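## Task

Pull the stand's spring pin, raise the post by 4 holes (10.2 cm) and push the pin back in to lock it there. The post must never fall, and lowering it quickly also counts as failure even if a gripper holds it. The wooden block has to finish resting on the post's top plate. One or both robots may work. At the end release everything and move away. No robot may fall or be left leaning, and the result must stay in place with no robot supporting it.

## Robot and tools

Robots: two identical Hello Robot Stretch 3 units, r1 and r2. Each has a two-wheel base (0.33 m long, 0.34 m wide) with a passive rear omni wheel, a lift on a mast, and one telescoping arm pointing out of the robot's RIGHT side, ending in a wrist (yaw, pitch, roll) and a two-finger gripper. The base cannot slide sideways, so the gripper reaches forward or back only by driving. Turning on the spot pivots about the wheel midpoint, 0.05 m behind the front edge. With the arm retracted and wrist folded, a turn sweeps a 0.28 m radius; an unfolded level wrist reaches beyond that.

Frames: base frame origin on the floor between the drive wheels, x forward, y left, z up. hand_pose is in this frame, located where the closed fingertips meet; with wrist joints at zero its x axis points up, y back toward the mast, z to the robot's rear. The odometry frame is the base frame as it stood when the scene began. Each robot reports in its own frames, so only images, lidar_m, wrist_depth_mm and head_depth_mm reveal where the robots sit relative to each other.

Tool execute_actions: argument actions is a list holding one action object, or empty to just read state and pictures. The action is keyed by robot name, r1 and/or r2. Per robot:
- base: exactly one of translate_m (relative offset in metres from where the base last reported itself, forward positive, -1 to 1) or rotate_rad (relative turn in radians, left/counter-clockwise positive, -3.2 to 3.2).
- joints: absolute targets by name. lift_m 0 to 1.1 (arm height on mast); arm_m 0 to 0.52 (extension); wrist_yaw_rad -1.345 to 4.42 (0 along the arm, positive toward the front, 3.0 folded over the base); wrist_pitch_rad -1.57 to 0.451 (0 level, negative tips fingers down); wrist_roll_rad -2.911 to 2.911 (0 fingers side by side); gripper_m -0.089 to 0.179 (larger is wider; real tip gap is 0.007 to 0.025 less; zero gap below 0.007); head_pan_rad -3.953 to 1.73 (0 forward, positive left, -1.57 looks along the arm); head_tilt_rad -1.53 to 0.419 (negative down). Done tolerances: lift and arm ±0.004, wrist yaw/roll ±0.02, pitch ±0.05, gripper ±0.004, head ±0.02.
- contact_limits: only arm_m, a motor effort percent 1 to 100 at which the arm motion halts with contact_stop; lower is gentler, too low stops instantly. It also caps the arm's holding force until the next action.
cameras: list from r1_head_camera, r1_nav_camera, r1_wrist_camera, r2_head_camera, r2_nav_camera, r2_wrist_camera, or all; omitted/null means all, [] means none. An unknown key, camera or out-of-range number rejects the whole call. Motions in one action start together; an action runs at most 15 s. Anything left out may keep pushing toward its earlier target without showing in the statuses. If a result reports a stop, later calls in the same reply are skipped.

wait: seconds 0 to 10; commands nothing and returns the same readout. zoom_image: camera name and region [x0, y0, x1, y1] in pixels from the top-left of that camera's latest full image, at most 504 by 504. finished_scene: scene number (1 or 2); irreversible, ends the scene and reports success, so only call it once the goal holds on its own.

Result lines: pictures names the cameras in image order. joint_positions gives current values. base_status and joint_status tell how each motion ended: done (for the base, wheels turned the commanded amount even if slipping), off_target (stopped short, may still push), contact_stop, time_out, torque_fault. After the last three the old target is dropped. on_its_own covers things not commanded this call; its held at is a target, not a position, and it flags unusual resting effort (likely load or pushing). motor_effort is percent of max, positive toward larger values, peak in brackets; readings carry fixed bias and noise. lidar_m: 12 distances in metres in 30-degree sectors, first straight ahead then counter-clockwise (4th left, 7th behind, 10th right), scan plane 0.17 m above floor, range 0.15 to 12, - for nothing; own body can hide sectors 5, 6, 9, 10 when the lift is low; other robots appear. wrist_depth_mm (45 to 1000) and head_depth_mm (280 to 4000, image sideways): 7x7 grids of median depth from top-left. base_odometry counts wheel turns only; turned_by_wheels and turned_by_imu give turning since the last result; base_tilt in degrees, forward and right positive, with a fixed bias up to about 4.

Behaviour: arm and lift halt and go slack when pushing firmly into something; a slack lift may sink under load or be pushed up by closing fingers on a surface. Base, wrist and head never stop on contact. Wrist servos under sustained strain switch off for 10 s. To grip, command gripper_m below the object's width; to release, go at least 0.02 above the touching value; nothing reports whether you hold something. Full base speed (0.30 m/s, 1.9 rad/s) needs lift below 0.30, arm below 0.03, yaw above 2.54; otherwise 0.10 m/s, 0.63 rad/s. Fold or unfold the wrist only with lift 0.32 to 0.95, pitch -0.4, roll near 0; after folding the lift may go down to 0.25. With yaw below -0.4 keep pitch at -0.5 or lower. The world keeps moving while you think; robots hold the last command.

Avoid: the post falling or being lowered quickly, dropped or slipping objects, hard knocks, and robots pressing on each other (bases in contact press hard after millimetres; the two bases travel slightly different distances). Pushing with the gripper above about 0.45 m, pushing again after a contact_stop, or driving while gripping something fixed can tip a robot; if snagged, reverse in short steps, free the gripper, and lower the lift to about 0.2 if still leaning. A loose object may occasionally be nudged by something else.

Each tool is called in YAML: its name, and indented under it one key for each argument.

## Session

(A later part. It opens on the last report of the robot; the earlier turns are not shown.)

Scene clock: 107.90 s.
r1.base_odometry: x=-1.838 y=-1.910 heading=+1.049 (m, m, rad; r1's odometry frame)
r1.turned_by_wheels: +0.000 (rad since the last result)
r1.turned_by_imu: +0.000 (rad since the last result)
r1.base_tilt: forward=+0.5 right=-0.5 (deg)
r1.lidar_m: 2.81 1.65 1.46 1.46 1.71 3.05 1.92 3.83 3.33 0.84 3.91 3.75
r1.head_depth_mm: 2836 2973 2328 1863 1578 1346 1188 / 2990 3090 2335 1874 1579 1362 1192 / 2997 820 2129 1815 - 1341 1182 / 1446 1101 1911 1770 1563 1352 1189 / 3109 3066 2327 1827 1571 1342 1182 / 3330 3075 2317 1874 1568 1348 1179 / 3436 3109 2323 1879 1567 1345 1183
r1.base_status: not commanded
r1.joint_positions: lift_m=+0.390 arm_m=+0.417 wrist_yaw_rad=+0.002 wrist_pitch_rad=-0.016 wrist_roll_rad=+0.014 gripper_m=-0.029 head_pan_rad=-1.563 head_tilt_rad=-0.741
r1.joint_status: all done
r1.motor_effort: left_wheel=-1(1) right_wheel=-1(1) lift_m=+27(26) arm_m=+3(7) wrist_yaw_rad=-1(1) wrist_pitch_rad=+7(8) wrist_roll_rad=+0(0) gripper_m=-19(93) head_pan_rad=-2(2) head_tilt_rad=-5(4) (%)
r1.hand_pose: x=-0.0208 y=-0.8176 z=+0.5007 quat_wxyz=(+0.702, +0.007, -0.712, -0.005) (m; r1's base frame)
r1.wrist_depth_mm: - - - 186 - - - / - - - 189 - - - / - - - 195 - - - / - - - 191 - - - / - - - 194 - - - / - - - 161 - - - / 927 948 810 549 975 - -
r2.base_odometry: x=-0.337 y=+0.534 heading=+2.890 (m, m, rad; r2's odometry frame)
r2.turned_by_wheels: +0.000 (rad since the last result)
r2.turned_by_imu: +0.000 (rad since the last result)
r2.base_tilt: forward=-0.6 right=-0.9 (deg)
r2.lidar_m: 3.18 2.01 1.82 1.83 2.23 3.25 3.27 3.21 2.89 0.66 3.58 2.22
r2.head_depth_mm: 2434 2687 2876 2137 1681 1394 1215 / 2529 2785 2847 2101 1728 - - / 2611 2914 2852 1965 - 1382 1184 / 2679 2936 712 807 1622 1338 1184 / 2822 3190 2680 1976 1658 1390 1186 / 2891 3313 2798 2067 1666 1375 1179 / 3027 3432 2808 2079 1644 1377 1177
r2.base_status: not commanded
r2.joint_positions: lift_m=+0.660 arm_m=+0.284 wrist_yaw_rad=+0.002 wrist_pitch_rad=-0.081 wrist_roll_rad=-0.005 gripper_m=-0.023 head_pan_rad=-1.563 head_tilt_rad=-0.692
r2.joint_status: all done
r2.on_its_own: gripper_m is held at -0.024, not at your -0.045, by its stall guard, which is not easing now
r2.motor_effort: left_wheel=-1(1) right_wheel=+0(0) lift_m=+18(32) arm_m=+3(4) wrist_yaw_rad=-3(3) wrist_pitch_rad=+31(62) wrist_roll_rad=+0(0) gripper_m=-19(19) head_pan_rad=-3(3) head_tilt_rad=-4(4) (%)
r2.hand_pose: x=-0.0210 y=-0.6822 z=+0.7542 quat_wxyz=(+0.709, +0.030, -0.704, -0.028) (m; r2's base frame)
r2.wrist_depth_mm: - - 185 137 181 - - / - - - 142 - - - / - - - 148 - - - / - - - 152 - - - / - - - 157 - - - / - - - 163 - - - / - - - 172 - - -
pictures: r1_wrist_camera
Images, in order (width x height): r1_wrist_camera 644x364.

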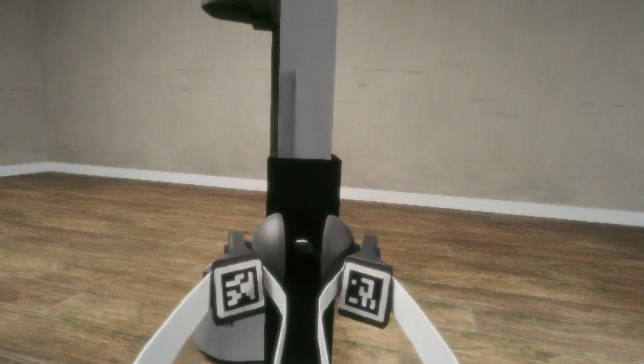

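execute_actions:
  actions:
    - {"r2":{"joints":{"lift_m":0.675}}}
  cameras: []

execute_actions:
  actions:
    - {"r1":{"joints":{"arm_m":0.398}}}
  cameras: ["r1_wrist_camera"]

execute_actions:
  actions:
    - {"r2":{"joints":{"lift_m":0.688}}}
  cameras: ["r1_wrist_camera"]

Scene clock: 112.77 s.
r1.base_odometry: x=-1.838 y=-1.910 heading=+1.049 (m, m, rad; r1's odometry frame)
r1.turned_by_wheels: +0.000 (rad since the last result)
r1.turned_by_imu: +0.001 (rad since the last result)
r1.base_tilt: forward=+0.5 right=-0.7 (deg)
r1.lidar_m: 2.81 1.64 1.45 1.46 1.70 3.07 1.91 3.84 3.33 0.85 3.91 3.75
r1.head_depth_mm: 2826 3005 2325 1870 1567 1355 1187 / 2920 3104 2354 1887 1586 1359 1195 / 3043 822 2105 1810 - 1357 1186 / 1415 1098 1901 1770 1571 1349 1182 / 3099 3097 2320 1825 1568 1348 1178 / 3288 3089 2349 1879 1579 1344 1182 / 3493 3144 2314 1896 1566 1353 1186
r1.base_status: not commanded
r1.joint_positions: lift_m=+0.390 arm_m=+0.417 wrist_yaw_rad=+0.002 wrist_pitch_rad=-0.016 wrist_roll_rad=+0.014 gripper_m=-0.029 head_pan_rad=-1.563 head_tilt_rad=-0.741
r1.joint_status: not commanded
r1.motor_effort: left_wheel=-1(1) right_wheel=-1(1) lift_m=+27(26) arm_m=+4(4) wrist_yaw_rad=-3(1) wrist_pitch_rad=+7(7) wrist_roll_rad=+0(0) gripper_m=-18(18) head_pan_rad=-2(2) head_tilt_rad=-4(4) (%)
r1.hand_pose: x=-0.0208 y=-0.8176 z=+0.5007 quat_wxyz=(+0.702, +0.007, -0.712, -0.005) (m; r1's base frame)
r1.wrist_depth_mm: - - - 186 - - - / - - - 190 - - - / - - - 195 - - - / - - - 193 - - - / - - - 195 - - - / - - - 161 - - - / 921 950 815 543 967 - -
r2.base_odometry: x=-0.337 y=+0.534 heading=+2.890 (m, m, rad; r2's odometry frame)
r2.turned_by_wheels: +0.000 (rad since the last result)
r2.turned_by_imu: +0.000 (rad since the last result)
r2.base_tilt: forward=-0.5 right=-0.7 (deg)
r2.lidar_m: 3.16 2.01 1.82 1.83 2.22 3.25 3.27 3.21 2.90 0.67 3.56 2.22
r2.head_depth_mm: 2417 2690 2863 2123 1677 1396 1221 / 2533 2799 2853 2111 1731 - - / 2599 2974 2838 2023 - 1381 1188 / 2671 2949 712 810 1625 1353 1192 / 2809 3191 2668 1984 1678 1378 1184 / 2930 3305 2779 2086 1661 1381 1180 / 3053 3412 2772 2071 1639 1378 1177
r2.base_status: not commanded
r2.joint_positions: lift_m=+0.674 arm_m=+0.284 wrist_yaw_rad=+0.002 wrist_pitch_rad=-0.124 wrist_roll_rad=-0.005 gripper_m=-0.023 head_pan_rad=-1.563 head_tilt_rad=-0.692
r2.joint_status: all done
r2.on_its_own: gripper_m is held at -0.024, not at your -0.045, by its stall guard, which is not easing now; wrist_pitch_rad is at rest, and its effort (+48) is outside its rest range (-20 to +32)
r2.motor_effort: left_wheel=-1(1) right_wheel=+0(1) lift_m=+32(32) arm_m=+3(2) wrist_yaw_rad=-3(2) wrist_pitch_rad=+48(49) wrist_roll_rad=+0(0) gripper_m=-19(19) head_pan_rad=-2(3) head_tilt_rad=-3(3) (%)
r2.hand_pose: x=-0.0211 y=-0.6801 z=+0.7575 quat_wxyz=(+0.708, +0.045, -0.703, -0.043) (m; r2's base frame)
r2.wrist_depth_mm: - - 197 134 192 - - / - - - 139 - - - / - - - 145 - - - / - - - 152 - - - / - - - 159 - - - / - - - 167 - - - / - - - 177 - - -
pictures: none
No camera images: the call's "cameras" was empty. Leave "cameras" out to get every camera's image.

Scene clock: 113.80 s.
r1.base_odometry: x=-1.838 y=-1.910 heading=+1.049 (m, m, rad; r1's odometry frame)
r1.turned_by_wheels: +0.000 (rad since the last result)
r1.turned_by_imu: +0.000 (rad since the last result)
r1.base_tilt: forward=+0.5 right=-0.7 (deg)
r1.lidar_m: 2.81 1.65 1.46 1.46 1.71 3.07 1.92 3.82 3.33 0.85 3.95 3.73
r1.head_depth_mm: 2820 3009 2354 1871 1566 1349 1192 / 2953 3059 2335 1874 1617 1348 1192 / 2987 825 2107 1853 1640 1322 1183 / 1416 1102 1923 1785 1559 1345 1186 / 3098 3135 2323 1822 1576 1350 1179 / 3318 3069 2366 1866 1577 1354 1179 / 3411 3084 2342 1898 1559 1357 1184
r1.base_status: not commanded
r1.joint_positions: lift_m=+0.390 arm_m=+0.399 wrist_yaw_rad=+0.002 wrist_pitch_rad=-0.015 wrist_roll_rad=+0.014 gripper_m=-0.029 head_pan_rad=-1.563 head_tilt_rad=-0.741
r1.joint_status: all done
r1.motor_effort: left_wheel=+0(1) right_wheel=-2(1) lift_m=+27(26) arm_m=-8(15) wrist_yaw_rad=-2(2) wrist_pitch_rad=+6(7) wrist_roll_rad=+0(0) gripper_m=-15(19) head_pan_rad=-2(2) head_tilt_rad=-5(5) (%)
r1.hand_pose: x=-0.0208 y=-0.7994 z=+0.5011 quat_wxyz=(+0.702, +0.006, -0.712, -0.005) (m; r1's base frame)
r1.wrist_depth_mm: - - - 205 - - - / - - - 211 - - - / - - - 214 - - - / - - - 211 - - - / - - - - - - - / - - - - - - - / 902 948 819 229 992 986 -
r2.base_odometry: x=-0.337 y=+0.534 heading=+2.890 (m, m, rad; r2's odometry frame)
r2.turned_by_wheels: +0.000 (rad since the last result)
r2.turned_by_imu: +0.000 (rad since the last result)
r2.base_tilt: forward=-0.5 right=-0.9 (deg)
r2.lidar_m: 3.15 2.02 1.82 1.83 2.22 3.22 3.26 3.21 2.89 0.66 3.58 2.22
r2.head_depth_mm: 2440 2692 2846 2118 1694 1401 1217 / 2527 2785 2841 2104 1739 - - / 2626 2906 2821 2032 - 1380 1183 / 2664 2980 713 807 1627 1337 1188 / 2815 3159 2679 1979 1660 1380 1179 / 2883 3310 2822 2073 1653 1378 1184 / 3003 3397 2779 2067 1663 1381 1177
r2.base_status: not commanded
r2.joint_positions: lift_m=+0.674 arm_m=+0.284 wrist_yaw_rad=+0.002 wrist_pitch_rad=-0.124 wrist_roll_rad=-0.005 gripper_m=-0.023 head_pan_rad=-1.563 head_tilt_rad=-0.692
r2.joint_status: not commanded
r2.on_its_own: gripper_m is held at -0.024, not at your -0.045, by its stall guard, which is not easing now; wrist_pitch_rad is at rest, and its effort (+48) is outside its rest range (-20 to +32)
r2.motor_effort: left_wheel=-1(1) right_wheel=+1(1) lift_m=+32(32) arm_m=+3(3) wrist_yaw_rad=-2(3) wrist_pitch_rad=+48(48) wrist_roll_rad=+0(0) gripper_m=-19(19) head_pan_rad=-1(2) head_tilt_rad=-3(3) (%)
r2.hand_pose: x=-0.0211 y=-0.6801 z=+0.7575 quat_wxyz=(+0.708, +0.045, -0.703, -0.043) (m; r2's base frame)
r2.wrist_depth_mm: - - 197 134 192 - - / - - - 139 - - - / - - - 145 - - - / - - - 152 - - - / - - - 158 - - - / - - - 167 - - - / - - - 177 - - -
pictures: r1_wrist_camera
Images, in order (width x height): r1_wrist_camera 644x364.

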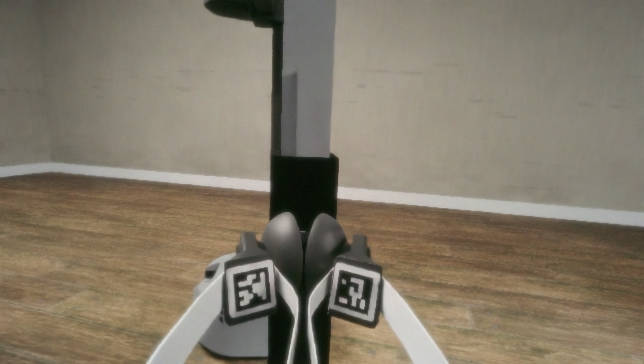

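Scene clock: 114.60 s.
r1.base_odometry: x=-1.838 y=-1.910 heading=+1.049 (m, m, rad; r1's odometry frame)
r1.turned_by_wheels: +0.000 (rad since the last result)
r1.turned_by_imu: +0.000 (rad since the last result)
r1.base_tilt: forward=+0.4 right=-0.5 (deg)
r1.lidar_m: 2.81 1.64 1.45 1.46 1.71 3.05 1.92 3.83 3.35 0.85 3.91 3.74
r1.head_depth_mm: 2857 3025 2328 1895 1576 1345 1178 / 2911 3077 2332 1879 1619 1355 1192 / 3003 825 2102 1852 1628 1317 1179 / 1408 1052 1920 1774 1573 1346 1181 / 3119 3143 2344 1835 1580 1346 1181 / 3345 3083 2327 1872 1562 1345 1185 / 3413 3128 2323 1882 1562 1349 1178
r1.base_status: not commanded
r1.joint_positions: lift_m=+0.390 arm_m=+0.399 wrist_yaw_rad=+0.002 wrist_pitch_rad=-0.015 wrist_roll_rad=+0.014 gripper_m=-0.029 head_pan_rad=-1.563 head_tilt_rad=-0.741
r1.joint_status: not commanded
r1.motor_effort: left_wheel=+0(0) right_wheel=-2(1) lift_m=+26(26) arm_m=-8(8) wrist_yaw_rad=-2(1) wrist_pitch_rad=+6(6) wrist_roll_rad=+0(0) gripper_m=-14(15) head_pan_rad=-2(2) head_tilt_rad=-4(4) (%)
r1.hand_pose: x=-0.0208 y=-0.7994 z=+0.5011 quat_wxyz=(+0.702, +0.006, -0.712, -0.005) (m; r1's base frame)
r1.wrist_depth_mm: - - - 205 - - - / - - - 209 - - - / - - - 213 - - - / - - - 210 - - - / - - - - - - - / - - - - - - - / 934 921 819 228 972 - -
r2.base_odometry: x=-0.337 y=+0.534 heading=+2.890 (m, m, rad; r2's odometry frame)
r2.turned_by_wheels: +0.000 (rad since the last result)
r2.turned_by_imu: +0.000 (rad since the last result)
r2.base_tilt: forward=-0.5 right=-0.8 (deg)
r2.lidar_m: 3.13 2.00 1.82 1.83 2.23 3.24 3.27 3.21 2.90 0.66 3.56 2.22
r2.head_depth_mm: 2425 2706 2833 2125 1677 1392 1214 / 2523 2793 2864 2125 1706 - - / 2601 2911 2831 2045 - 1383 1184 / 2649 2964 711 809 1646 1341 1186 / 2809 3183 2696 1949 1670 1374 1183 / 2905 3306 2773 2080 1656 1375 1182 / 2995 3385 2767 2073 1656 1375 1180
r2.base_status: not commanded
r2.joint_positions: lift_m=+0.687 arm_m=+0.284 wrist_yaw_rad=+0.002 wrist_pitch_rad=-0.164 wrist_roll_rad=-0.005 gripper_m=-0.023 head_pan_rad=-1.563 head_tilt_rad=-0.692
r2.joint_status: all done
r2.on_its_own: gripper_m is held at -0.024, not at your -0.045, by its stall guard, which is not easing now; wrist_pitch_rad is at rest, and its effort (+63) is outside its rest range (-20 to +32)
r2.motor_effort: left_wheel=+0(1) right_wheel=+1(1) lift_m=+35(36) arm_m=+1(3) wrist_yaw_rad=-2(3) wrist_pitch_rad=+63(64) wrist_roll_rad=+0(0) gripper_m=-19(19) head_pan_rad=-3(2) head_tilt_rad=-2(3) (%)
r2.hand_pose: x=-0.0211 y=-0.6777 z=+0.7601 quat_wxyz=(+0.707, +0.059, -0.702, -0.058) (m; r2's base frame)
r2.wrist_depth_mm: - - 211 131 203 - - / - - - 137 - - - / - - - 145 - - - / - - - 153 - - - / - - - 160 - - - / - - - 168 - - - / - - - 183 - - -
pictures: r1_wrist_camera
Images, in order (width x height): r1_wrist_camera 644x364.

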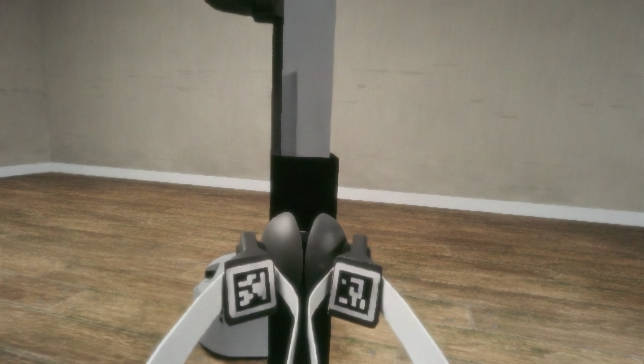

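execute_actions:
  actions:
    - {"r2":{"joints":{"lift_m":0.70}},"r1":{"joints":{"gripper_m":0.06}}}
  cameras: ["r1_head_camera","r2_head_camera"]

zoom_image:
  camera: "r1_head_camera"
  region: [200,120,400,280]

execute_actions:
  actions:
    - {"r2":{"joints":{"lift_m":0.65,"gripper_m":0.1}}}
  cameras: ["r1_head_camera","r2_head_camera"]

zoom_image:
  camera: "r1_head_camera"
  region: [200,120,400,280]

Scene clock: 123.93 s.
r1.base_odometry: x=-1.838 y=-1.910 heading=+1.049 (m, m, rad; r1's odometry frame)
r1.turned_by_wheels: +0.000 (rad since the last result)
r1.turned_by_imu: +0.001 (rad since the last result)
r1.base_tilt: forward=+0.5 right=-0.6 (deg)
r1.lidar_m: 2.81 1.64 1.45 1.46 1.71 3.07 1.91 3.84 3.34 0.85 3.92 3.75
r1.head_depth_mm: 2841 2989 2358 1895 1565 1347 1178 / 2920 3083 2349 1889 1605 1349 1189 / 2989 821 2139 1820 1643 1318 1176 / 1409 1082 1922 1784 1566 1343 1183 / 3141 3091 2354 1836 1573 1354 1181 / 3347 3065 2339 1888 1573 1352 1178 / 3423 3099 2331 1887 1562 1356 1179
r1.base_status: not commanded
r1.joint_positions: lift_m=+0.390 arm_m=+0.398 wrist_yaw_rad=+0.002 wrist_pitch_rad=-0.018 wrist_roll_rad=+0.014 gripper_m=+0.060 head_pan_rad=-1.563 head_tilt_rad=-0.741
r1.joint_status: all done
r1.motor_effort: left_wheel=-1(1) right_wheel=-1(1) lift_m=+27(27) arm_m=-7(9) wrist_yaw_rad=-1(1) wrist_pitch_rad=+8(8) wrist_roll_rad=+0(0) gripper_m=+0(80) head_pan_rad=-2(1) head_tilt_rad=-5(5) (%)
r1.hand_pose: x=-0.0208 y=-0.7992 z=+0.5003 quat_wxyz=(+0.702, +0.007, -0.712, -0.006) (m; r1's base frame)
r1.wrist_depth_mm: - - - 206 - - - / - - - 209 - - - / - - - 213 - - - / - - - 212 - - - / - - - 214 - - - / - - 830 221 - - - / 932 946 864 227 951 - -
r2.base_odometry: x=-0.337 y=+0.534 heading=+2.890 (m, m, rad; r2's odometry frame)
r2.turned_by_wheels: +0.000 (rad since the last result)
r2.turned_by_imu: +0.001 (rad since the last result)
r2.base_tilt: forward=-0.4 right=-0.8 (deg)
r2.lidar_m: 3.16 2.01 1.82 1.83 2.23 3.23 3.28 3.22 2.90 0.66 3.57 2.22
r2.head_depth_mm: 2465 2688 2859 2126 1689 1395 1234 / 2559 2822 2849 2092 1727 - 1188 / 2605 2930 2827 2034 - 1388 1186 / 2663 2980 710 793 1624 1337 1185 / 2801 3155 2661 1955 1669 1383 1183 / 2921 3258 2759 2075 1658 1377 1177 / 3011 3395 2751 2070 1656 1386 1179
r2.base_status: not commanded
r2.joint_positions: lift_m=+0.699 arm_m=+0.284 wrist_yaw_rad=+0.002 wrist_pitch_rad=-0.234 wrist_roll_rad=-0.005 gripper_m=-0.023 head_pan_rad=-1.563 head_tilt_rad=-0.692
r2.joint_status: all done
r2.on_its_own: wrist_pitch_rad is held at -0.181, not at your +0.000, by its stall guard, which is not easing now; gripper_m is held at -0.024, not at your -0.045, by its stall guard, which is not easing now
r2.motor_effort: left_wheel=+0(0) right_wheel=+0(1) lift_m=+30(30) arm_m=-2(2) wrist_yaw_rad=-3(3) wrist_pitch_rad=+20(21) wrist_roll_rad=+0(0) gripper_m=-18(19) head_pan_rad=-3(2) head_tilt_rad=-5(3) (%)
r2.hand_pose: x=-0.0211 y=-0.6727 z=+0.7552 quat_wxyz=(+0.704, +0.084, -0.700, -0.082) (m; r2's base frame)
r2.wrist_depth_mm: - - - 129 - - - / - - - 137 - - - / - - - 145 - - - / - - - 155 - - - / - - - 164 - - - / - - - 178 - - - / - - - 195 - - -
pictures: r1_head_camera (sideways: a quarter turn clockwise sets it upright), r2_head_camera (sideways: a quarter turn clockwise sets it upright)
Images, in order (width x height): r1_head_camera 896x504, r2_head_camera 896x504.

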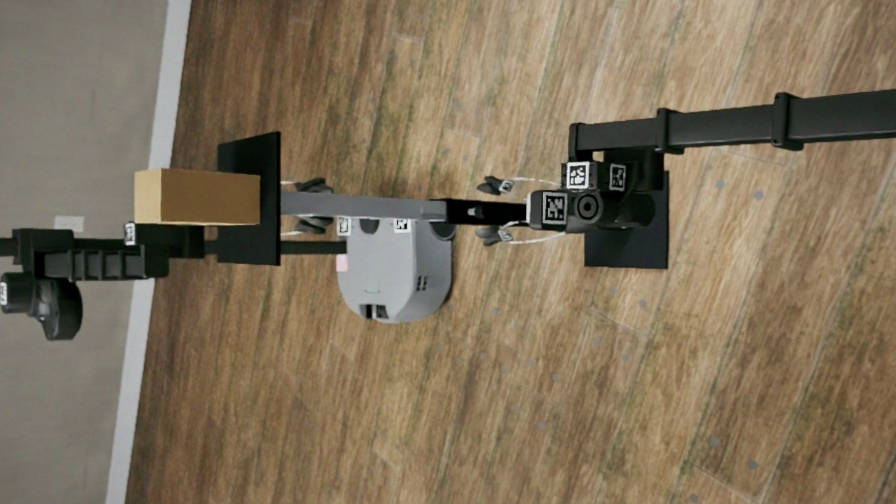

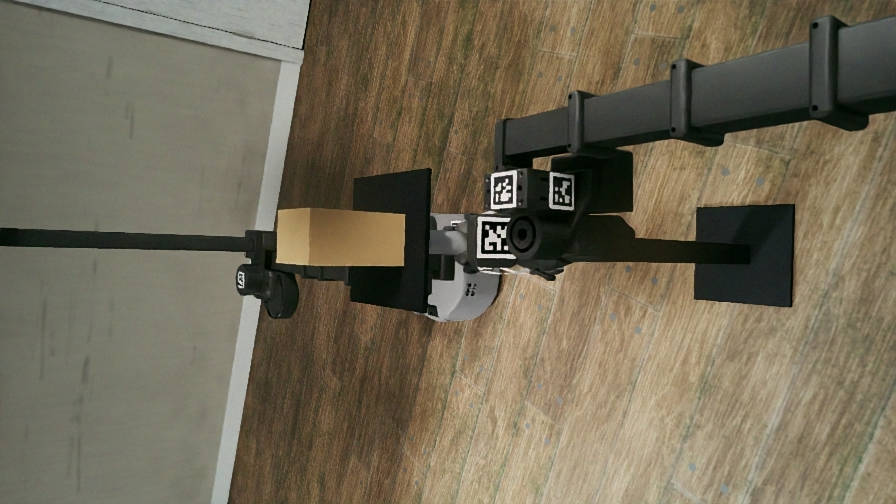

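Region (200, 120, 400, 280) of r1_head_camera's 896x504 image, scaled by 2.520, with more detail than that image has; it fills the top 403 rows of this view, and the rest is white.

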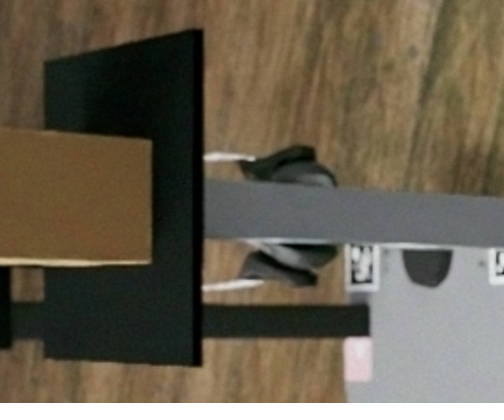

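Scene clock: 125.67 s.
r1.base_odometry: x=-1.838 y=-1.910 heading=+1.049 (m, m, rad; r1's odometry frame)
r1.turned_by_wheels: +0.000 (rad since the last result)
r1.turned_by_imu: +0.000 (rad since the last result)
r1.base_tilt: forward=+0.4 right=-0.8 (deg)
r1.lidar_m: 2.82 1.64 1.46 1.46 1.71 3.09 1.91 3.82 3.34 0.85 3.91 3.75
r1.head_depth_mm: 2869 3030 2347 1883 1571 1349 1182 / 2887 3087 2359 1892 1592 1335 1190 / 3004 824 2098 1826 1640 1323 1175 / 1447 1109 1909 1784 1565 1347 1188 / 3114 3099 2334 1819 1563 1345 1180 / 3293 3126 2357 1875 1576 1352 1183 / 3464 3096 2338 1862 1566 1337 1179
r1.base_status: not commanded
r1.joint_positions: lift_m=+0.390 arm_m=+0.398 wrist_yaw_rad=+0.002 wrist_pitch_rad=-0.018 wrist_roll_rad=+0.014 gripper_m=+0.060 head_pan_rad=-1.563 head_tilt_rad=-0.741
r1.joint_status: not commanded
r1.motor_effort: left_wheel=-1(1) right_wheel=+0(0) lift_m=+26(27) arm_m=-7(6) wrist_yaw_rad=-1(0) wrist_pitch_rad=+8(8) wrist_roll_rad=+0(0) gripper_m=+0(1) head_pan_rad=-2(2) head_tilt_rad=-4(4) (%)
r1.hand_pose: x=-0.0208 y=-0.7992 z=+0.5003 quat_wxyz=(+0.702, +0.007, -0.712, -0.006) (m; r1's base frame)
r1.wrist_depth_mm: - - - 205 - - - / - - - 210 - - - / - - - 213 - - - / - - - 212 - - - / - - - 213 - - - / - - 807 221 - - - / 908 923 832 226 942 - -
r2.base_odometry: x=-0.337 y=+0.534 heading=+2.890 (m, m, rad; r2's odometry frame)
r2.turned_by_wheels: +0.000 (rad since the last result)
r2.turned_by_imu: +0.000 (rad since the last result)
r2.base_tilt: forward=-0.5 right=-0.8 (deg)
r2.lidar_m: 3.16 2.00 1.82 1.82 2.23 3.24 3.26 3.21 2.91 0.66 3.56 2.22
r2.head_depth_mm: 2454 2700 2865 2107 1688 1405 1213 / 2505 2825 2861 2128 1732 - - / 2585 2912 2838 2020 - 1370 1188 / 2637 2931 711 819 1618 1348 1182 / 2824 3135 2704 1967 1664 1381 1182 / 2908 3334 2763 2084 1659 1383 1178 / 3003 3428 2794 2081 1655 1389 1181
r2.base_status: not commanded
r2.joint_positions: lift_m=+0.650 arm_m=+0.284 wrist_yaw_rad=+0.002 wrist_pitch_rad=-0.196 wrist_roll_rad=-0.005 gripper_m=+0.100 head_pan_rad=-1.563 head_tilt_rad=-0.692
r2.joint_status: all done
r2.on_its_own: wrist_pitch_rad is held at -0.181, not at your +0.000, by its stall guard, which is not easing now
r2.motor_effort: left_wheel=+0(1) right_wheel=+1(1) lift_m=+17(27) arm_m=+2(3) wrist_yaw_rad=-2(3) wrist_pitch_rad=+6(20) wrist_roll_rad=+0(0) gripper_m=+1(81) head_pan_rad=-2(3) head_tilt_rad=-3(3) (%)
r2.hand_pose: x=-0.0211 y=-0.6754 z=+0.7154 quat_wxyz=(+0.706, +0.070, -0.701, -0.069) (m; r2's base frame)
r2.wrist_depth_mm: - - - 131 - - - / - - - 138 - - - / - - - 145 - - - / - - - 155 - - - / - - - 165 - - - / - - - 176 - - - / - 974 - 188 - - -
pictures: r1_head_camera (sideways: a quarter turn clockwise sets it upright), r2_head_camera (sideways: a quarter turn clockwise sets it upright)
Images, in order (width x height): r1_head_camera 896x504, r2_head_camera 896x504.

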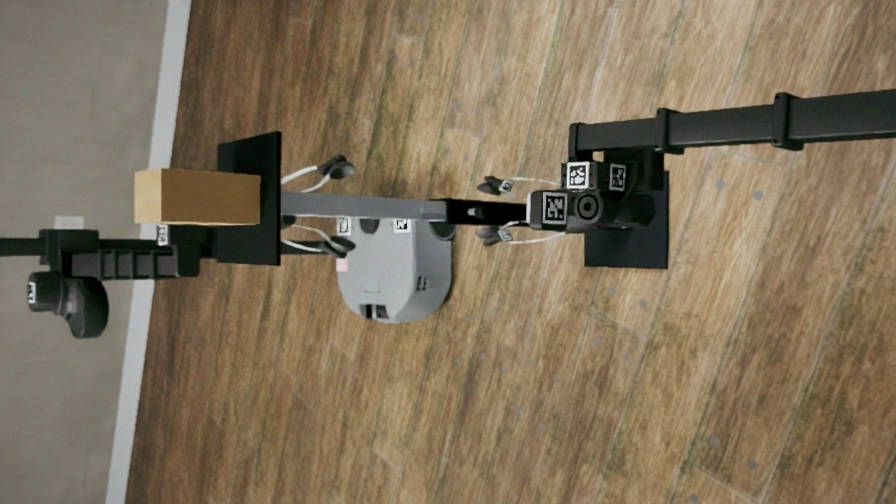

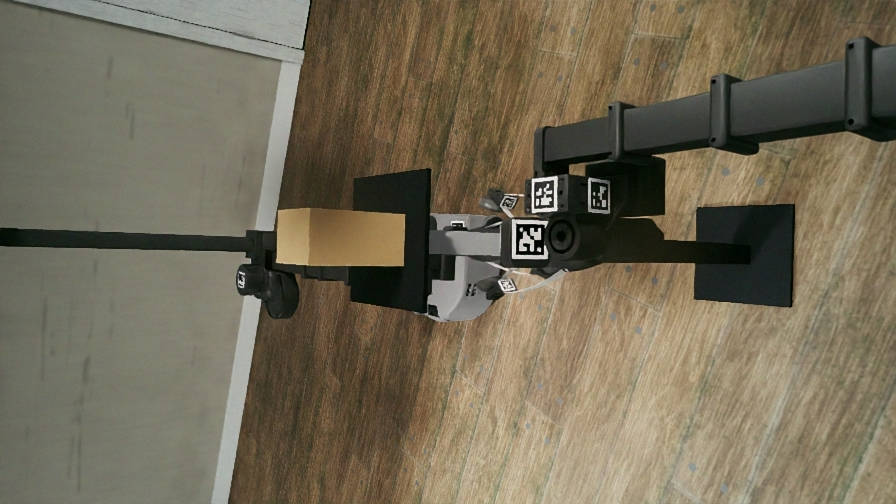

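Region (200, 120, 400, 280) of r1_head_camera's 896x504 image, scaled by 2.520, with more detail than that image has; it fills the top 403 rows of this view, and the rest is white.

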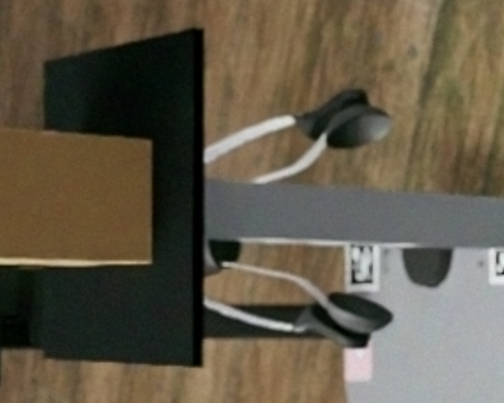

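execute_actions:
  actions:
    - {"r2":{"joints":{"arm_m":0.12,"lift_m":0.6}},"r1":{"joints":{"arm_m":0.419}}}
  cameras: []

execute_actions:
  actions:
    - {"r2":{"joints":{"wrist_yaw_rad":1.8,"wrist_pitch_rad":-0.8,"gripper_m":0.02}},"r1":{"joints":{"gripper_m":-0.028}}}
  cameras: []

execute_actions:
  actions:
    - {"r2":{"joints":{"arm_m":0.44},"contact_limits":{"arm_m":15}}}
  cameras: ["r1_head_camera","r2_head_camera","r1_wrist_camera","r2_nav_camera"]

Scene clock: 135.13 s.
r1.base_odometry: x=-1.838 y=-1.910 heading=+1.049 (m, m, rad; r1's odometry frame)
r1.turned_by_wheels: +0.000 (rad since the last result)
r1.turned_by_imu: +0.001 (rad since the last result)
r1.base_tilt: forward=+0.4 right=-0.6 (deg)
r1.lidar_m: 2.81 1.65 1.45 1.46 1.71 3.08 1.91 3.83 3.35 0.85 3.92 3.76
r1.head_depth_mm: 2837 3045 2351 1897 1565 1350 1182 / 2932 3062 2333 1871 1587 1354 1191 / 3000 823 2130 1848 - 1345 1187 / 1525 1263 1994 1766 1572 1353 1180 / 3130 3101 2357 1833 1565 1347 1183 / 3359 3143 2348 1877 1570 1352 1181 / 3499 3132 2349 1891 1568 1345 1181
r1.base_status: not commanded
r1.joint_positions: lift_m=+0.390 arm_m=+0.419 wrist_yaw_rad=+0.002 wrist_pitch_rad=-0.018 wrist_roll_rad=+0.014 gripper_m=+0.060 head_pan_rad=-1.563 head_tilt_rad=-0.741
r1.joint_status: all done
r1.motor_effort: left_wheel=-1(1) right_wheel=+0(0) lift_m=+27(26) arm_m=+7(10) wrist_yaw_rad=-1(2) wrist_pitch_rad=+8(8) wrist_roll_rad=+0(0) gripper_m=+2(1) head_pan_rad=-1(2) head_tilt_rad=-5(5) (%)
r1.hand_pose: x=-0.0209 y=-0.8193 z=+0.5002 quat_wxyz=(+0.702, +0.008, -0.712, -0.006) (m; r1's base frame)
r1.wrist_depth_mm: - - 905 186 - - - / - - - 188 - - - / - - - 192 - - - / - - - 190 - - - / - - - 194 - - - / - - 791 197 - - - / 935 902 816 206 951 - -
r2.base_odometry: x=-0.337 y=+0.534 heading=+2.890 (m, m, rad; r2's odometry frame)
r2.turned_by_wheels: +0.000 (rad since the last result)
r2.turned_by_imu: +0.001 (rad since the last result)
r2.base_tilt: forward=-0.5 right=-0.8 (deg)
r2.lidar_m: 3.15 2.01 1.82 1.83 2.23 3.24 3.28 3.22 2.89 0.67 3.57 2.22
r2.head_depth_mm: 2444 2669 2882 2129 1687 1406 1196 / 2522 2822 2848 2106 1683 1427 - / 2627 2906 2845 1959 1683 1419 - / 2637 2933 713 844 1536 1421 1159 / 2799 3184 2672 1979 1663 1380 1186 / 2870 3286 2798 2071 1667 1379 1176 / 3001 3457 2759 2084 1653 1378 1176
r2.base_status: not commanded
r2.joint_positions: lift_m=+0.600 arm_m=+0.120 wrist_yaw_rad=+0.001 wrist_pitch_rad=-0.197 wrist_roll_rad=-0.005 gripper_m=+0.100 head_pan_rad=-1.563 head_tilt_rad=-0.692
r2.joint_status: all done
r2.on_its_own: wrist_pitch_rad is held at -0.181, not at your +0.000, by its stall guard, which is not easing now
r2.motor_effort: left_wheel=-1(0) right_wheel=+1(0) lift_m=+17(15) arm_m=-3(4) wrist_yaw_rad=-3(3) wrist_pitch_rad=+6(6) wrist_roll_rad=+0(0) gripper_m=+0(0) head_pan_rad=-2(1) head_tilt_rad=-4(4) (%)
r2.hand_pose: x=-0.0211 y=-0.5118 z=+0.6652 quat_wxyz=(+0.706, +0.071, -0.701, -0.069) (m; r2's base frame)
r2.wrist_depth_mm: - - - - - - - / - - - - - - - / - - - 687 - - - / - - - 650 - - - / - - - 564 - - - / - - - 434 - - - / 946 923 932 914 953 966 982
pictures: none
No camera images: the call's "cameras" was empty. Leave "cameras" out to get every camera's image.

Scene clock: 137.03 s.
r1.base_odometry: x=-1.838 y=-1.910 heading=+1.049 (m, m, rad; r1's odometry frame)
r1.turned_by_wheels: +0.000 (rad since the last result)
r1.turned_by_imu: +0.000 (rad since the last result)
r1.base_tilt: forward=+0.4 right=-0.7 (deg)
r1.lidar_m: 2.81 1.64 1.46 1.46 1.70 3.06 1.91 3.84 3.35 0.85 3.93 3.75
r1.head_depth_mm: 2835 3072 2327 1871 1571 1345 1176 / 2920 3072 2363 1868 1590 1352 1191 / 2978 824 2100 1837 - 1344 1190 / 1515 1247 1980 1768 1567 1337 1178 / 3060 3123 2347 1826 1572 1345 1181 / 3321 3097 2347 1865 1564 1352 1184 / 3498 3116 2345 1874 1576 1354 1184
r1.base_status: not commanded
r1.joint_positions: lift_m=+0.390 arm_m=+0.419 wrist_yaw_rad=+0.002 wrist_pitch_rad=-0.016 wrist_roll_rad=+0.014 gripper_m=-0.027 head_pan_rad=-1.563 head_tilt_rad=-0.741
r1.joint_status: all done
r1.motor_effort: left_wheel=-1(1) right_wheel=-1(1) lift_m=+26(27) arm_m=+1(7) wrist_yaw_rad=+0(1) wrist_pitch_rad=+7(8) wrist_roll_rad=+0(0) gripper_m=-18(92) head_pan_rad=-2(2) head_tilt_rad=-4(4) (%)
r1.hand_pose: x=-0.0209 y=-0.8197 z=+0.5008 quat_wxyz=(+0.702, +0.007, -0.712, -0.005) (m; r1's base frame)
r1.wrist_depth_mm: - - 882 184 - - - / - - - 188 - - - / - - - 193 - - - / - - - 189 - - - / - - - 193 - - - / - - - 158 - - - / 898 943 800 536 988 - -
r2.base_odometry: x=-0.337 y=+0.534 heading=+2.890 (m, m, rad; r2's odometry frame)
r2.turned_by_wheels: +0.000 (rad since the last result)
r2.turned_by_imu: +0.000 (rad since the last result)
r2.base_tilt: forward=-0.5 right=-0.8 (deg)
r2.lidar_m: 3.16 2.01 1.82 1.83 2.23 3.23 3.26 3.23 2.90 0.67 3.56 2.22
r2.head_depth_mm: 2441 2696 2865 2123 1698 1394 1193 / 2551 2800 2859 2118 1682 1424 - / 2603 2909 2845 1971 1670 1427 1140 / 2663 2918 712 849 1532 1421 - / 2808 3146 2705 1974 1657 1384 1232 / 2906 3281 2815 2095 1659 1380 1190 / 3039 3457 2782 2069 1655 1378 1181
r2.base_status: not commanded
r2.joint_positions: lift_m=+0.600 arm_m=+0.120 wrist_yaw_rad=+1.797 wrist_pitch_rad=-0.808 wrist_roll_rad=-0.005 gripper_m=+0.020 head_pan_rad=-1.563 head_tilt_rad=-0.692
r2.joint_status: all done
r2.motor_effort: left_wheel=-1(0) right_wheel=+0(0) lift_m=+17(17) arm_m=-3(3) wrist_yaw_rad=+3(4) wrist_pitch_rad=+3(5) wrist_roll_rad=+0(0) gripper_m=+0(80) head_pan_rad=-2(2) head_tilt_rad=-4(4) (%)
r2.hand_pose: x=+0.1343 y=-0.2295 z=+0.5372 quat_wxyz=(+0.623, +0.681, -0.185, +0.338) (m; r2's base frame)
r2.wrist_depth_mm: - - - - - - - / - - - - - - - / 928 969 969 922 948 969 952 / 834 838 854 825 853 864 852 / 754 739 753 771 745 753 758 / 690 688 699 692 691 702 687 / 621 619 638 635 633 636 638
pictures: none
No camera images: the call's "cameras" was empty. Leave "cameras" out to get every camera's image.

Scene clock: 140.60 s.
r1.base_odometry: x=-1.838 y=-1.910 heading=+1.049 (m, m, rad; r1's odometry frame)
r1.turned_by_wheels: +0.000 (rad since the last result)
r1.turned_by_imu: +0.001 (rad since the last result)
r1.base_tilt: forward=+0.4 right=-0.6 (deg)
r1.lidar_m: 2.81 1.64 1.45 1.46 1.71 3.06 1.91 3.84 3.33 0.85 3.92 3.74
r1.head_depth_mm: 2826 3013 2327 1866 1573 1350 1180 / 2917 3127 2342 1870 1580 1347 1193 / 3003 823 1080 1831 - 1348 1182 / 1517 1252 1845 1774 1560 1353 1177 / 3175 3105 2341 1826 1575 1349 1177 / 3359 3106 2330 1868 1560 1347 1180 / 3454 3082 2369 1880 1579 1334 1188
r1.base_status: not commanded
r1.joint_positions: lift_m=+0.390 arm_m=+0.419 wrist_yaw_rad=+0.002 wrist_pitch_rad=-0.016 wrist_roll_rad=+0.014 gripper_m=-0.027 head_pan_rad=-1.563 head_tilt_rad=-0.741
r1.joint_status: not commanded
r1.motor_effort: left_wheel=-1(1) right_wheel=+0(1) lift_m=+27(26) arm_m=+2(2) wrist_yaw_rad=+0(1) wrist_pitch_rad=+7(7) wrist_roll_rad=+0(0) gripper_m=-18(17) head_pan_rad=-1(2) head_tilt_rad=-4(4) (%)
r1.hand_pose: x=-0.0209 y=-0.8197 z=+0.5008 quat_wxyz=(+0.702, +0.007, -0.712, -0.005) (m; r1's base frame)
r1.wrist_depth_mm: - - 901 185 - - - / - - - 188 - - - / - - - 194 - - - / - - - 189 - - - / - - - 192 - - - / - - - 158 - - - / 903 939 794 534 979 992 -
r2.base_odometry: x=-0.337 y=+0.534 heading=+2.890 (m, m, rad; r2's odometry frame)
r2.turned_by_wheels: +0.000 (rad since the last result)
r2.turned_by_imu: +0.000 (rad since the last result)
r2.base_tilt: forward=-0.5 right=-0.9 (deg)
r2.lidar_m: 3.16 2.01 1.82 1.83 2.23 3.24 3.27 3.25 2.90 0.66 3.58 2.22
r2.head_depth_mm: 2430 2695 2851 2121 1687 1400 1199 / 2530 2799 2846 2109 1671 1396 - / 2581 2910 2847 2069 1636 1366 1189 / 2693 2919 711 801 1527 1339 1180 / 2811 3146 2676 1973 1710 1381 1183 / 2890 3311 2770 2075 1656 1382 1178 / 3062 3434 2762 2070 1660 1375 1177
r2.base_status: not commanded
r2.joint_positions: lift_m=+0.600 arm_m=+0.440 wrist_yaw_rad=+1.798 wrist_pitch_rad=-0.808 wrist_roll_rad=-0.005 gripper_m=+0.020 head_pan_rad=-1.563 head_tilt_rad=-0.692
r2.joint_status: all done
r2.motor_effort: left_wheel=+0(0) right_wheel=+0(1) lift_m=+17(17) arm_m=+3(5) wrist_yaw_rad=+1(2) wrist_pitch_rad=+3(3) wrist_roll_rad=+0(0) gripper_m=+0(0) head_pan_rad=-3(3) head_tilt_rad=-4(3) (%)
r2.contact_limits: arm_m 15 (drawing in: default 26, maximum 43; extending or still: default 36, maximum 59)
r2.hand_pose: x=+0.1342 y=-0.5489 z=+0.5372 quat_wxyz=(+0.623, +0.681, -0.185, +0.338) (m; r2's base frame)
r2.wrist_depth_mm: - - - - - - - / - - - - - - - / 929 948 945 939 952 959 970 / 830 832 828 830 846 842 854 / 762 764 754 769 744 756 765 / 678 687 691 685 702 702 692 / 626 631 633 620 624 636 640
pictures: r1_head_camera (sideways: a quarter turn clockwise sets it upright), r1_wrist_camera, r2_head_camera (sideways: a quarter turn clockwise sets it upright), r2_nav_camera (sideways: a quarter turn counterclockwise sets it upright)
Images, in order (width x height): r1_head_camera 896x504, r1_wrist_camera 644x364, r2_head_camera 896x504, r2_nav_camera 672x504.

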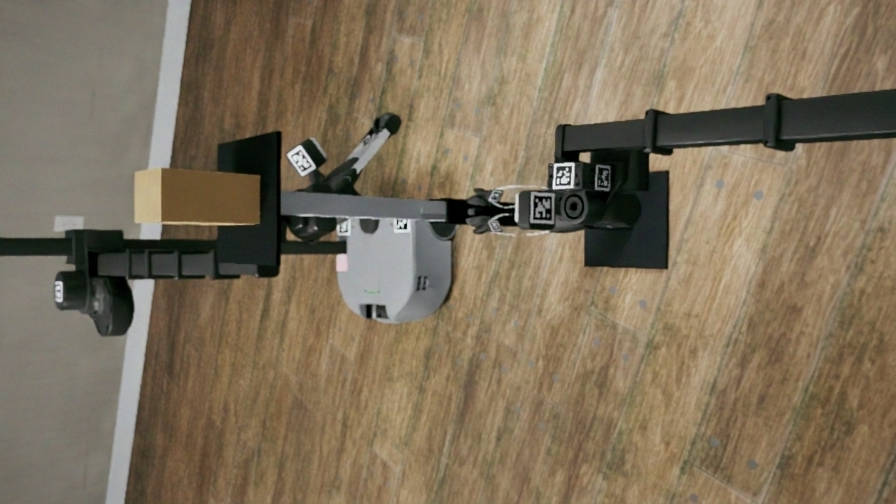

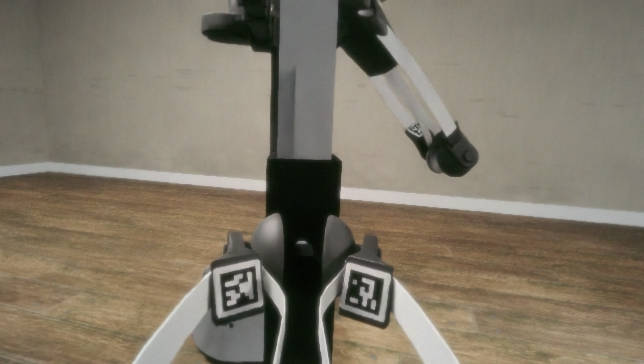

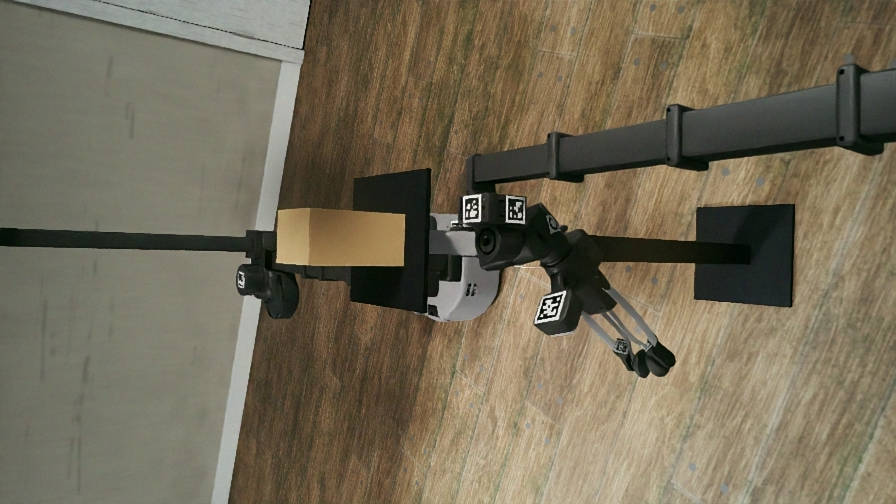

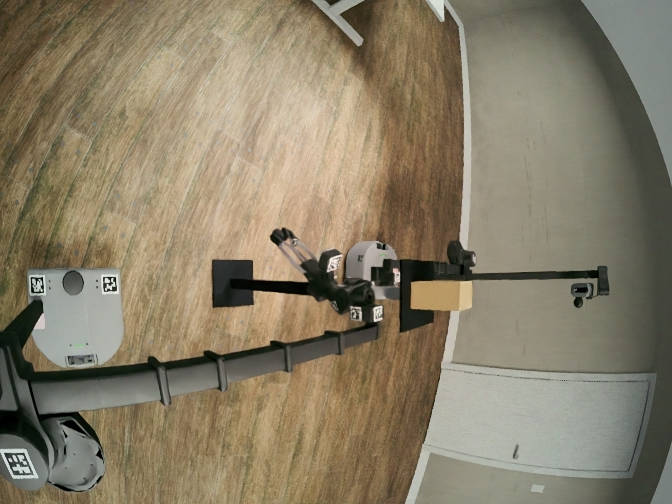

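execute_actions:
  actions:
    - {"r2":{"joints":{"arm_m":0.462,"lift_m":0.63},"contact_limits":{"arm_m":12}}}
  cameras: ["r2_head_camera"]

execute_actions:
  actions:
    - {"r2":{"joints":{"lift_m":0.68}}}
  cameras: ["r2_head_camera","r1_head_camera"]

Scene clock: 144.27 s.
r1.base_odometry: x=-1.838 y=-1.910 heading=+1.049 (m, m, rad; r1's odometry frame)
r1.turned_by_wheels: +0.000 (rad since the last result)
r1.turned_by_imu: +0.001 (rad since the last result)
r1.base_tilt: forward=+0.4 right=-0.6 (deg)
r1.lidar_m: 2.81 1.64 1.46 1.46 1.71 3.08 1.91 3.83 3.33 0.85 3.93 3.75
r1.head_depth_mm: 2857 2963 2325 1869 1578 1341 1181 / 2917 3117 2340 1881 1580 1349 1190 / 3021 826 1050 1819 - 1344 1181 / 1483 1168 1896 1775 1578 1343 1175 / 3111 3104 2341 1853 1564 1344 1184 / 3333 3095 2322 1879 1570 1349 1181 / 3453 3056 2350 1864 1562 1342 1182
r1.base_status: not commanded
r1.joint_positions: lift_m=+0.390 arm_m=+0.419 wrist_yaw_rad=+0.002 wrist_pitch_rad=-0.016 wrist_roll_rad=+0.014 gripper_m=-0.027 head_pan_rad=-1.563 head_tilt_rad=-0.741
r1.joint_status: not commanded
r1.motor_effort: left_wheel=-1(1) right_wheel=-1(1) lift_m=+26(27) arm_m=+1(2) wrist_yaw_rad=-2(2) wrist_pitch_rad=+7(7) wrist_roll_rad=+0(0) gripper_m=-18(17) head_pan_rad=-2(2) head_tilt_rad=-4(4) (%)
r1.hand_pose: x=-0.0209 y=-0.8197 z=+0.5008 quat_wxyz=(+0.702, +0.007, -0.712, -0.005) (m; r1's base frame)
r1.wrist_depth_mm: - - 977 184 345 - - / - - - 188 366 - - / - - - 193 - - - / - - - 190 - - - / - - - 193 - - - / - - - 158 - - - / 892 936 798 535 - - -
r2.base_odometry: x=-0.337 y=+0.534 heading=+2.889 (m, m, rad; r2's odometry frame)
r2.turned_by_wheels: +0.000 (rad since the last result)
r2.turned_by_imu: +0.000 (rad since the last result)
r2.base_tilt: forward=-0.5 right=-0.8 (deg)
r2.lidar_m: 3.15 2.01 1.82 1.83 2.23 3.25 3.25 3.23 2.90 0.67 3.57 2.22
r2.head_depth_mm: 2443 2702 2860 2129 1690 1402 1198 / 2520 2830 2848 2118 1684 1414 - / 2621 2913 2839 1327 1619 1362 1191 / 2677 2967 713 793 1557 1350 1186 / 2813 3153 2691 1971 1669 1377 1183 / 2888 3267 2795 2064 1668 1381 1182 / 3015 3440 2789 2079 1647 1379 1175
r2.base_status: not commanded
r2.joint_positions: lift_m=+0.630 arm_m=+0.451 wrist_yaw_rad=+1.792 wrist_pitch_rad=-0.809 wrist_roll_rad=-0.005 gripper_m=+0.020 head_pan_rad=-1.563 head_tilt_rad=-0.692
r2.joint_status: arm_m contact_stop (moved +0.011 of +0.022); the others done
r2.on_its_own: arm_m is slack since a contact_stop, until your next command for it (your +0.462 is given up)
r2.motor_effort: left_wheel=-4(6) right_wheel=+5(9) lift_m=+27(30) arm_m=+0(15) wrist_yaw_rad=+9(14) wrist_pitch_rad=+3(3) wrist_roll_rad=+0(0) gripper_m=+0(0) head_pan_rad=-3(3) head_tilt_rad=-2(3) (%)
r2.contact_limits: arm_m 12 (drawing in: default 26, maximum 43; extending or still: default 36, maximum 59)
r2.hand_pose: x=+0.1343 y=-0.5612 z=+0.5664 quat_wxyz=(+0.624, +0.680, -0.187, +0.336) (m; r2's base frame)
r2.wrist_depth_mm: - - - - - - - / - - - - - - - / 960 980 969 - - 981 - / 866 883 880 869 885 878 873 / 767 800 790 810 787 792 796 / 701 708 710 720 725 730 723 / 658 661 648 660 646 660 664
pictures: r2_head_camera (sideways: a quarter turn clockwise sets it upright)
Images, in order (width x height): r2_head_camera 896x504.

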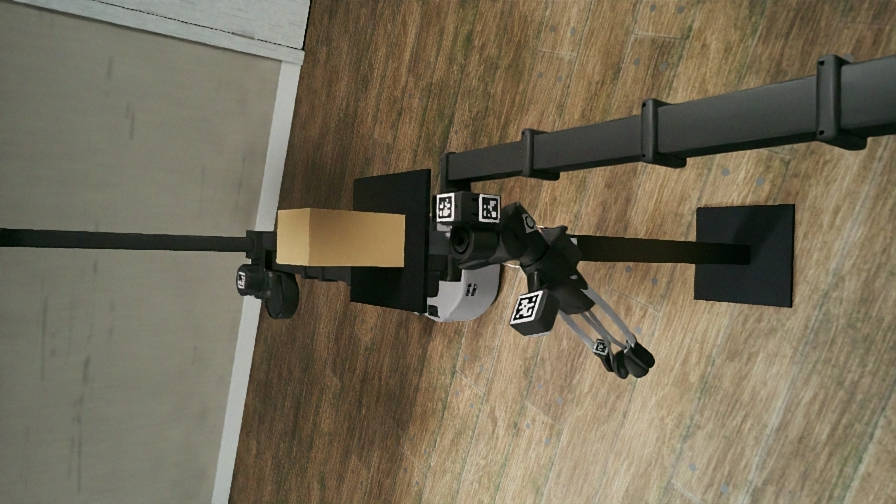

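not run: a stop came earlier in this reply.

execute_actions:
  actions:
    - {"r2":{"joints":{"lift_m":0.68,"arm_m":0.445}}}
  cameras: ["r2_head_camera","r1_head_camera"]

Scene clock: 146.93 s.
r1.base_odometry: x=-1.838 y=-1.910 heading=+1.049 (m, m, rad; r1's odometry frame)
r1.turned_by_wheels: +0.000 (rad since the last result)
r1.turned_by_imu: +0.000 (rad since the last result)
r1.base_tilt: forward=+0.6 right=-0.5 (deg)
r1.lidar_m: 2.81 1.64 1.45 1.46 1.71 3.05 1.91 3.83 3.34 0.85 3.93 3.75
r1.head_depth_mm: 2864 3008 2365 1883 1553 1340 1182 / 2906 3064 2308 1877 1577 1351 1192 / 3029 825 1054 1826 - 1346 1183 / 1457 1053 1934 1777 1566 1350 1186 / 3124 3086 2336 1805 1573 1345 1178 / 3303 3126 2324 1881 1569 1359 1181 / 3457 3077 2335 1892 1563 1358 1180
r1.base_status: not commanded
r1.joint_positions: lift_m=+0.390 arm_m=+0.419 wrist_yaw_rad=+0.002 wrist_pitch_rad=-0.016 wrist_roll_rad=+0.014 gripper_m=-0.027 head_pan_rad=-1.563 head_tilt_rad=-0.741
r1.joint_status: not commanded
r1.motor_effort: left_wheel=-1(0) right_wheel=-1(1) lift_m=+27(26) arm_m=+2(2) wrist_yaw_rad=-1(1) wrist_pitch_rad=+7(7) wrist_roll_rad=+0(0) gripper_m=-17(18) head_pan_rad=-2(2) head_tilt_rad=-4(4) (%)
r1.hand_pose: x=-0.0209 y=-0.8197 z=+0.5009 quat_wxyz=(+0.702, +0.007, -0.712, -0.005) (m; r1's base frame)
r1.wrist_depth_mm: - - - 184 353 - - / - - - 189 378 - - / - - - 193 - - - / - - - 189 - - - / - - - 193 - - - / - - - 159 - - - / 912 918 807 537 963 979 -
r2.base_odometry: x=-0.337 y=+0.534 heading=+2.890 (m, m, rad; r2's odometry frame)
r2.turned_by_wheels: +0.000 (rad since the last result)
r2.turned_by_imu: +0.001 (rad since the last result)
r2.base_tilt: forward=-0.5 right=-0.9 (deg)
r2.lidar_m: 3.14 2.01 1.81 1.83 2.23 3.24 3.27 3.20 2.89 0.66 3.57 2.22
r2.head_depth_mm: 2448 2679 2871 2110 1690 1392 1217 / 2525 2805 2842 2130 1690 1428 - / 2614 2908 2829 1918 1635 1368 1187 / 2664 2964 712 791 1568 1346 1187 / 2795 3166 2673 1952 1653 1375 1186 / 2938 3291 2789 2081 1652 1379 1179 / 2998 3428 2752 2078 1661 1375 1173
r2.base_status: not commanded
r2.joint_positions: lift_m=+0.644 arm_m=+0.445 wrist_yaw_rad=+1.798 wrist_pitch_rad=-0.809 wrist_roll_rad=-0.005 gripper_m=+0.020 head_pan_rad=-1.563 head_tilt_rad=-0.693
r2.joint_status: lift_m contact_stop (moved +0.014 of +0.050); the others done
r2.on_its_own: lift_m is slack since a contact_stop, until your next command for it (your +0.680 is given up)
r2.motor_effort: left_wheel=+0(3) right_wheel=+0(5) lift_m=+22(45) arm_m=-1(4) wrist_yaw_rad=+1(8) wrist_pitch_rad=+3(4) wrist_roll_rad=+0(0) gripper_m=+0(1) head_pan_rad=-3(2) head_tilt_rad=-4(4) (%)
r2.hand_pose: x=+0.1340 y=-0.5543 z=+0.5806 quat_wxyz=(+0.623, +0.681, -0.185, +0.337) (m; r2's base frame)
r2.wrist_depth_mm: - - - - - - - / - - - - - - - / - - - - - - - / 886 869 882 892 895 900 902 / 804 811 828 815 798 808 799 / 733 726 749 732 739 728 720 / 681 683 659 666 670 675 689
pictures: r1_head_camera (sideways: a quarter turn clockwise sets it upright), r2_head_camera (sideways: a quarter turn clockwise sets it upright)
Images, in order (width x height): r1_head_camera 896x504, r2_head_camera 896x504.

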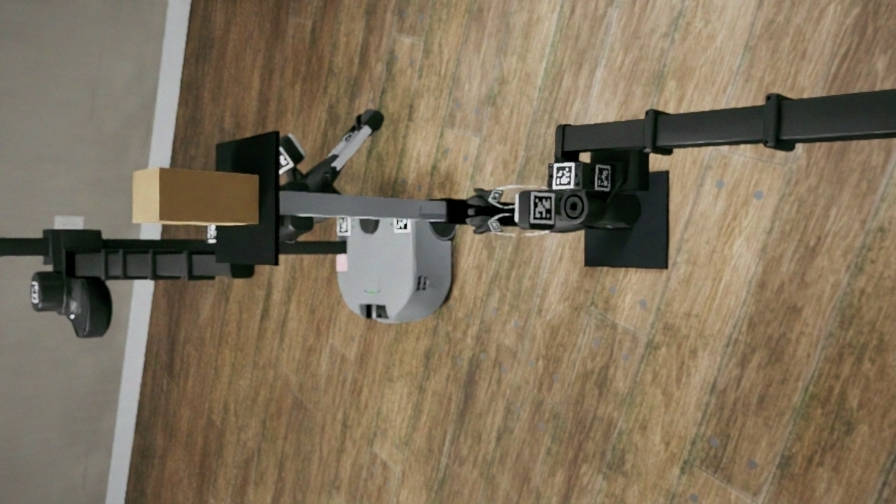

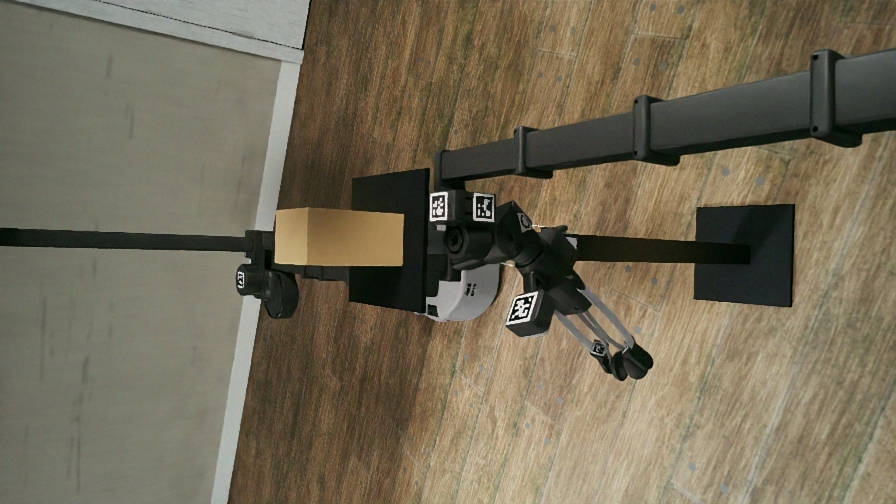

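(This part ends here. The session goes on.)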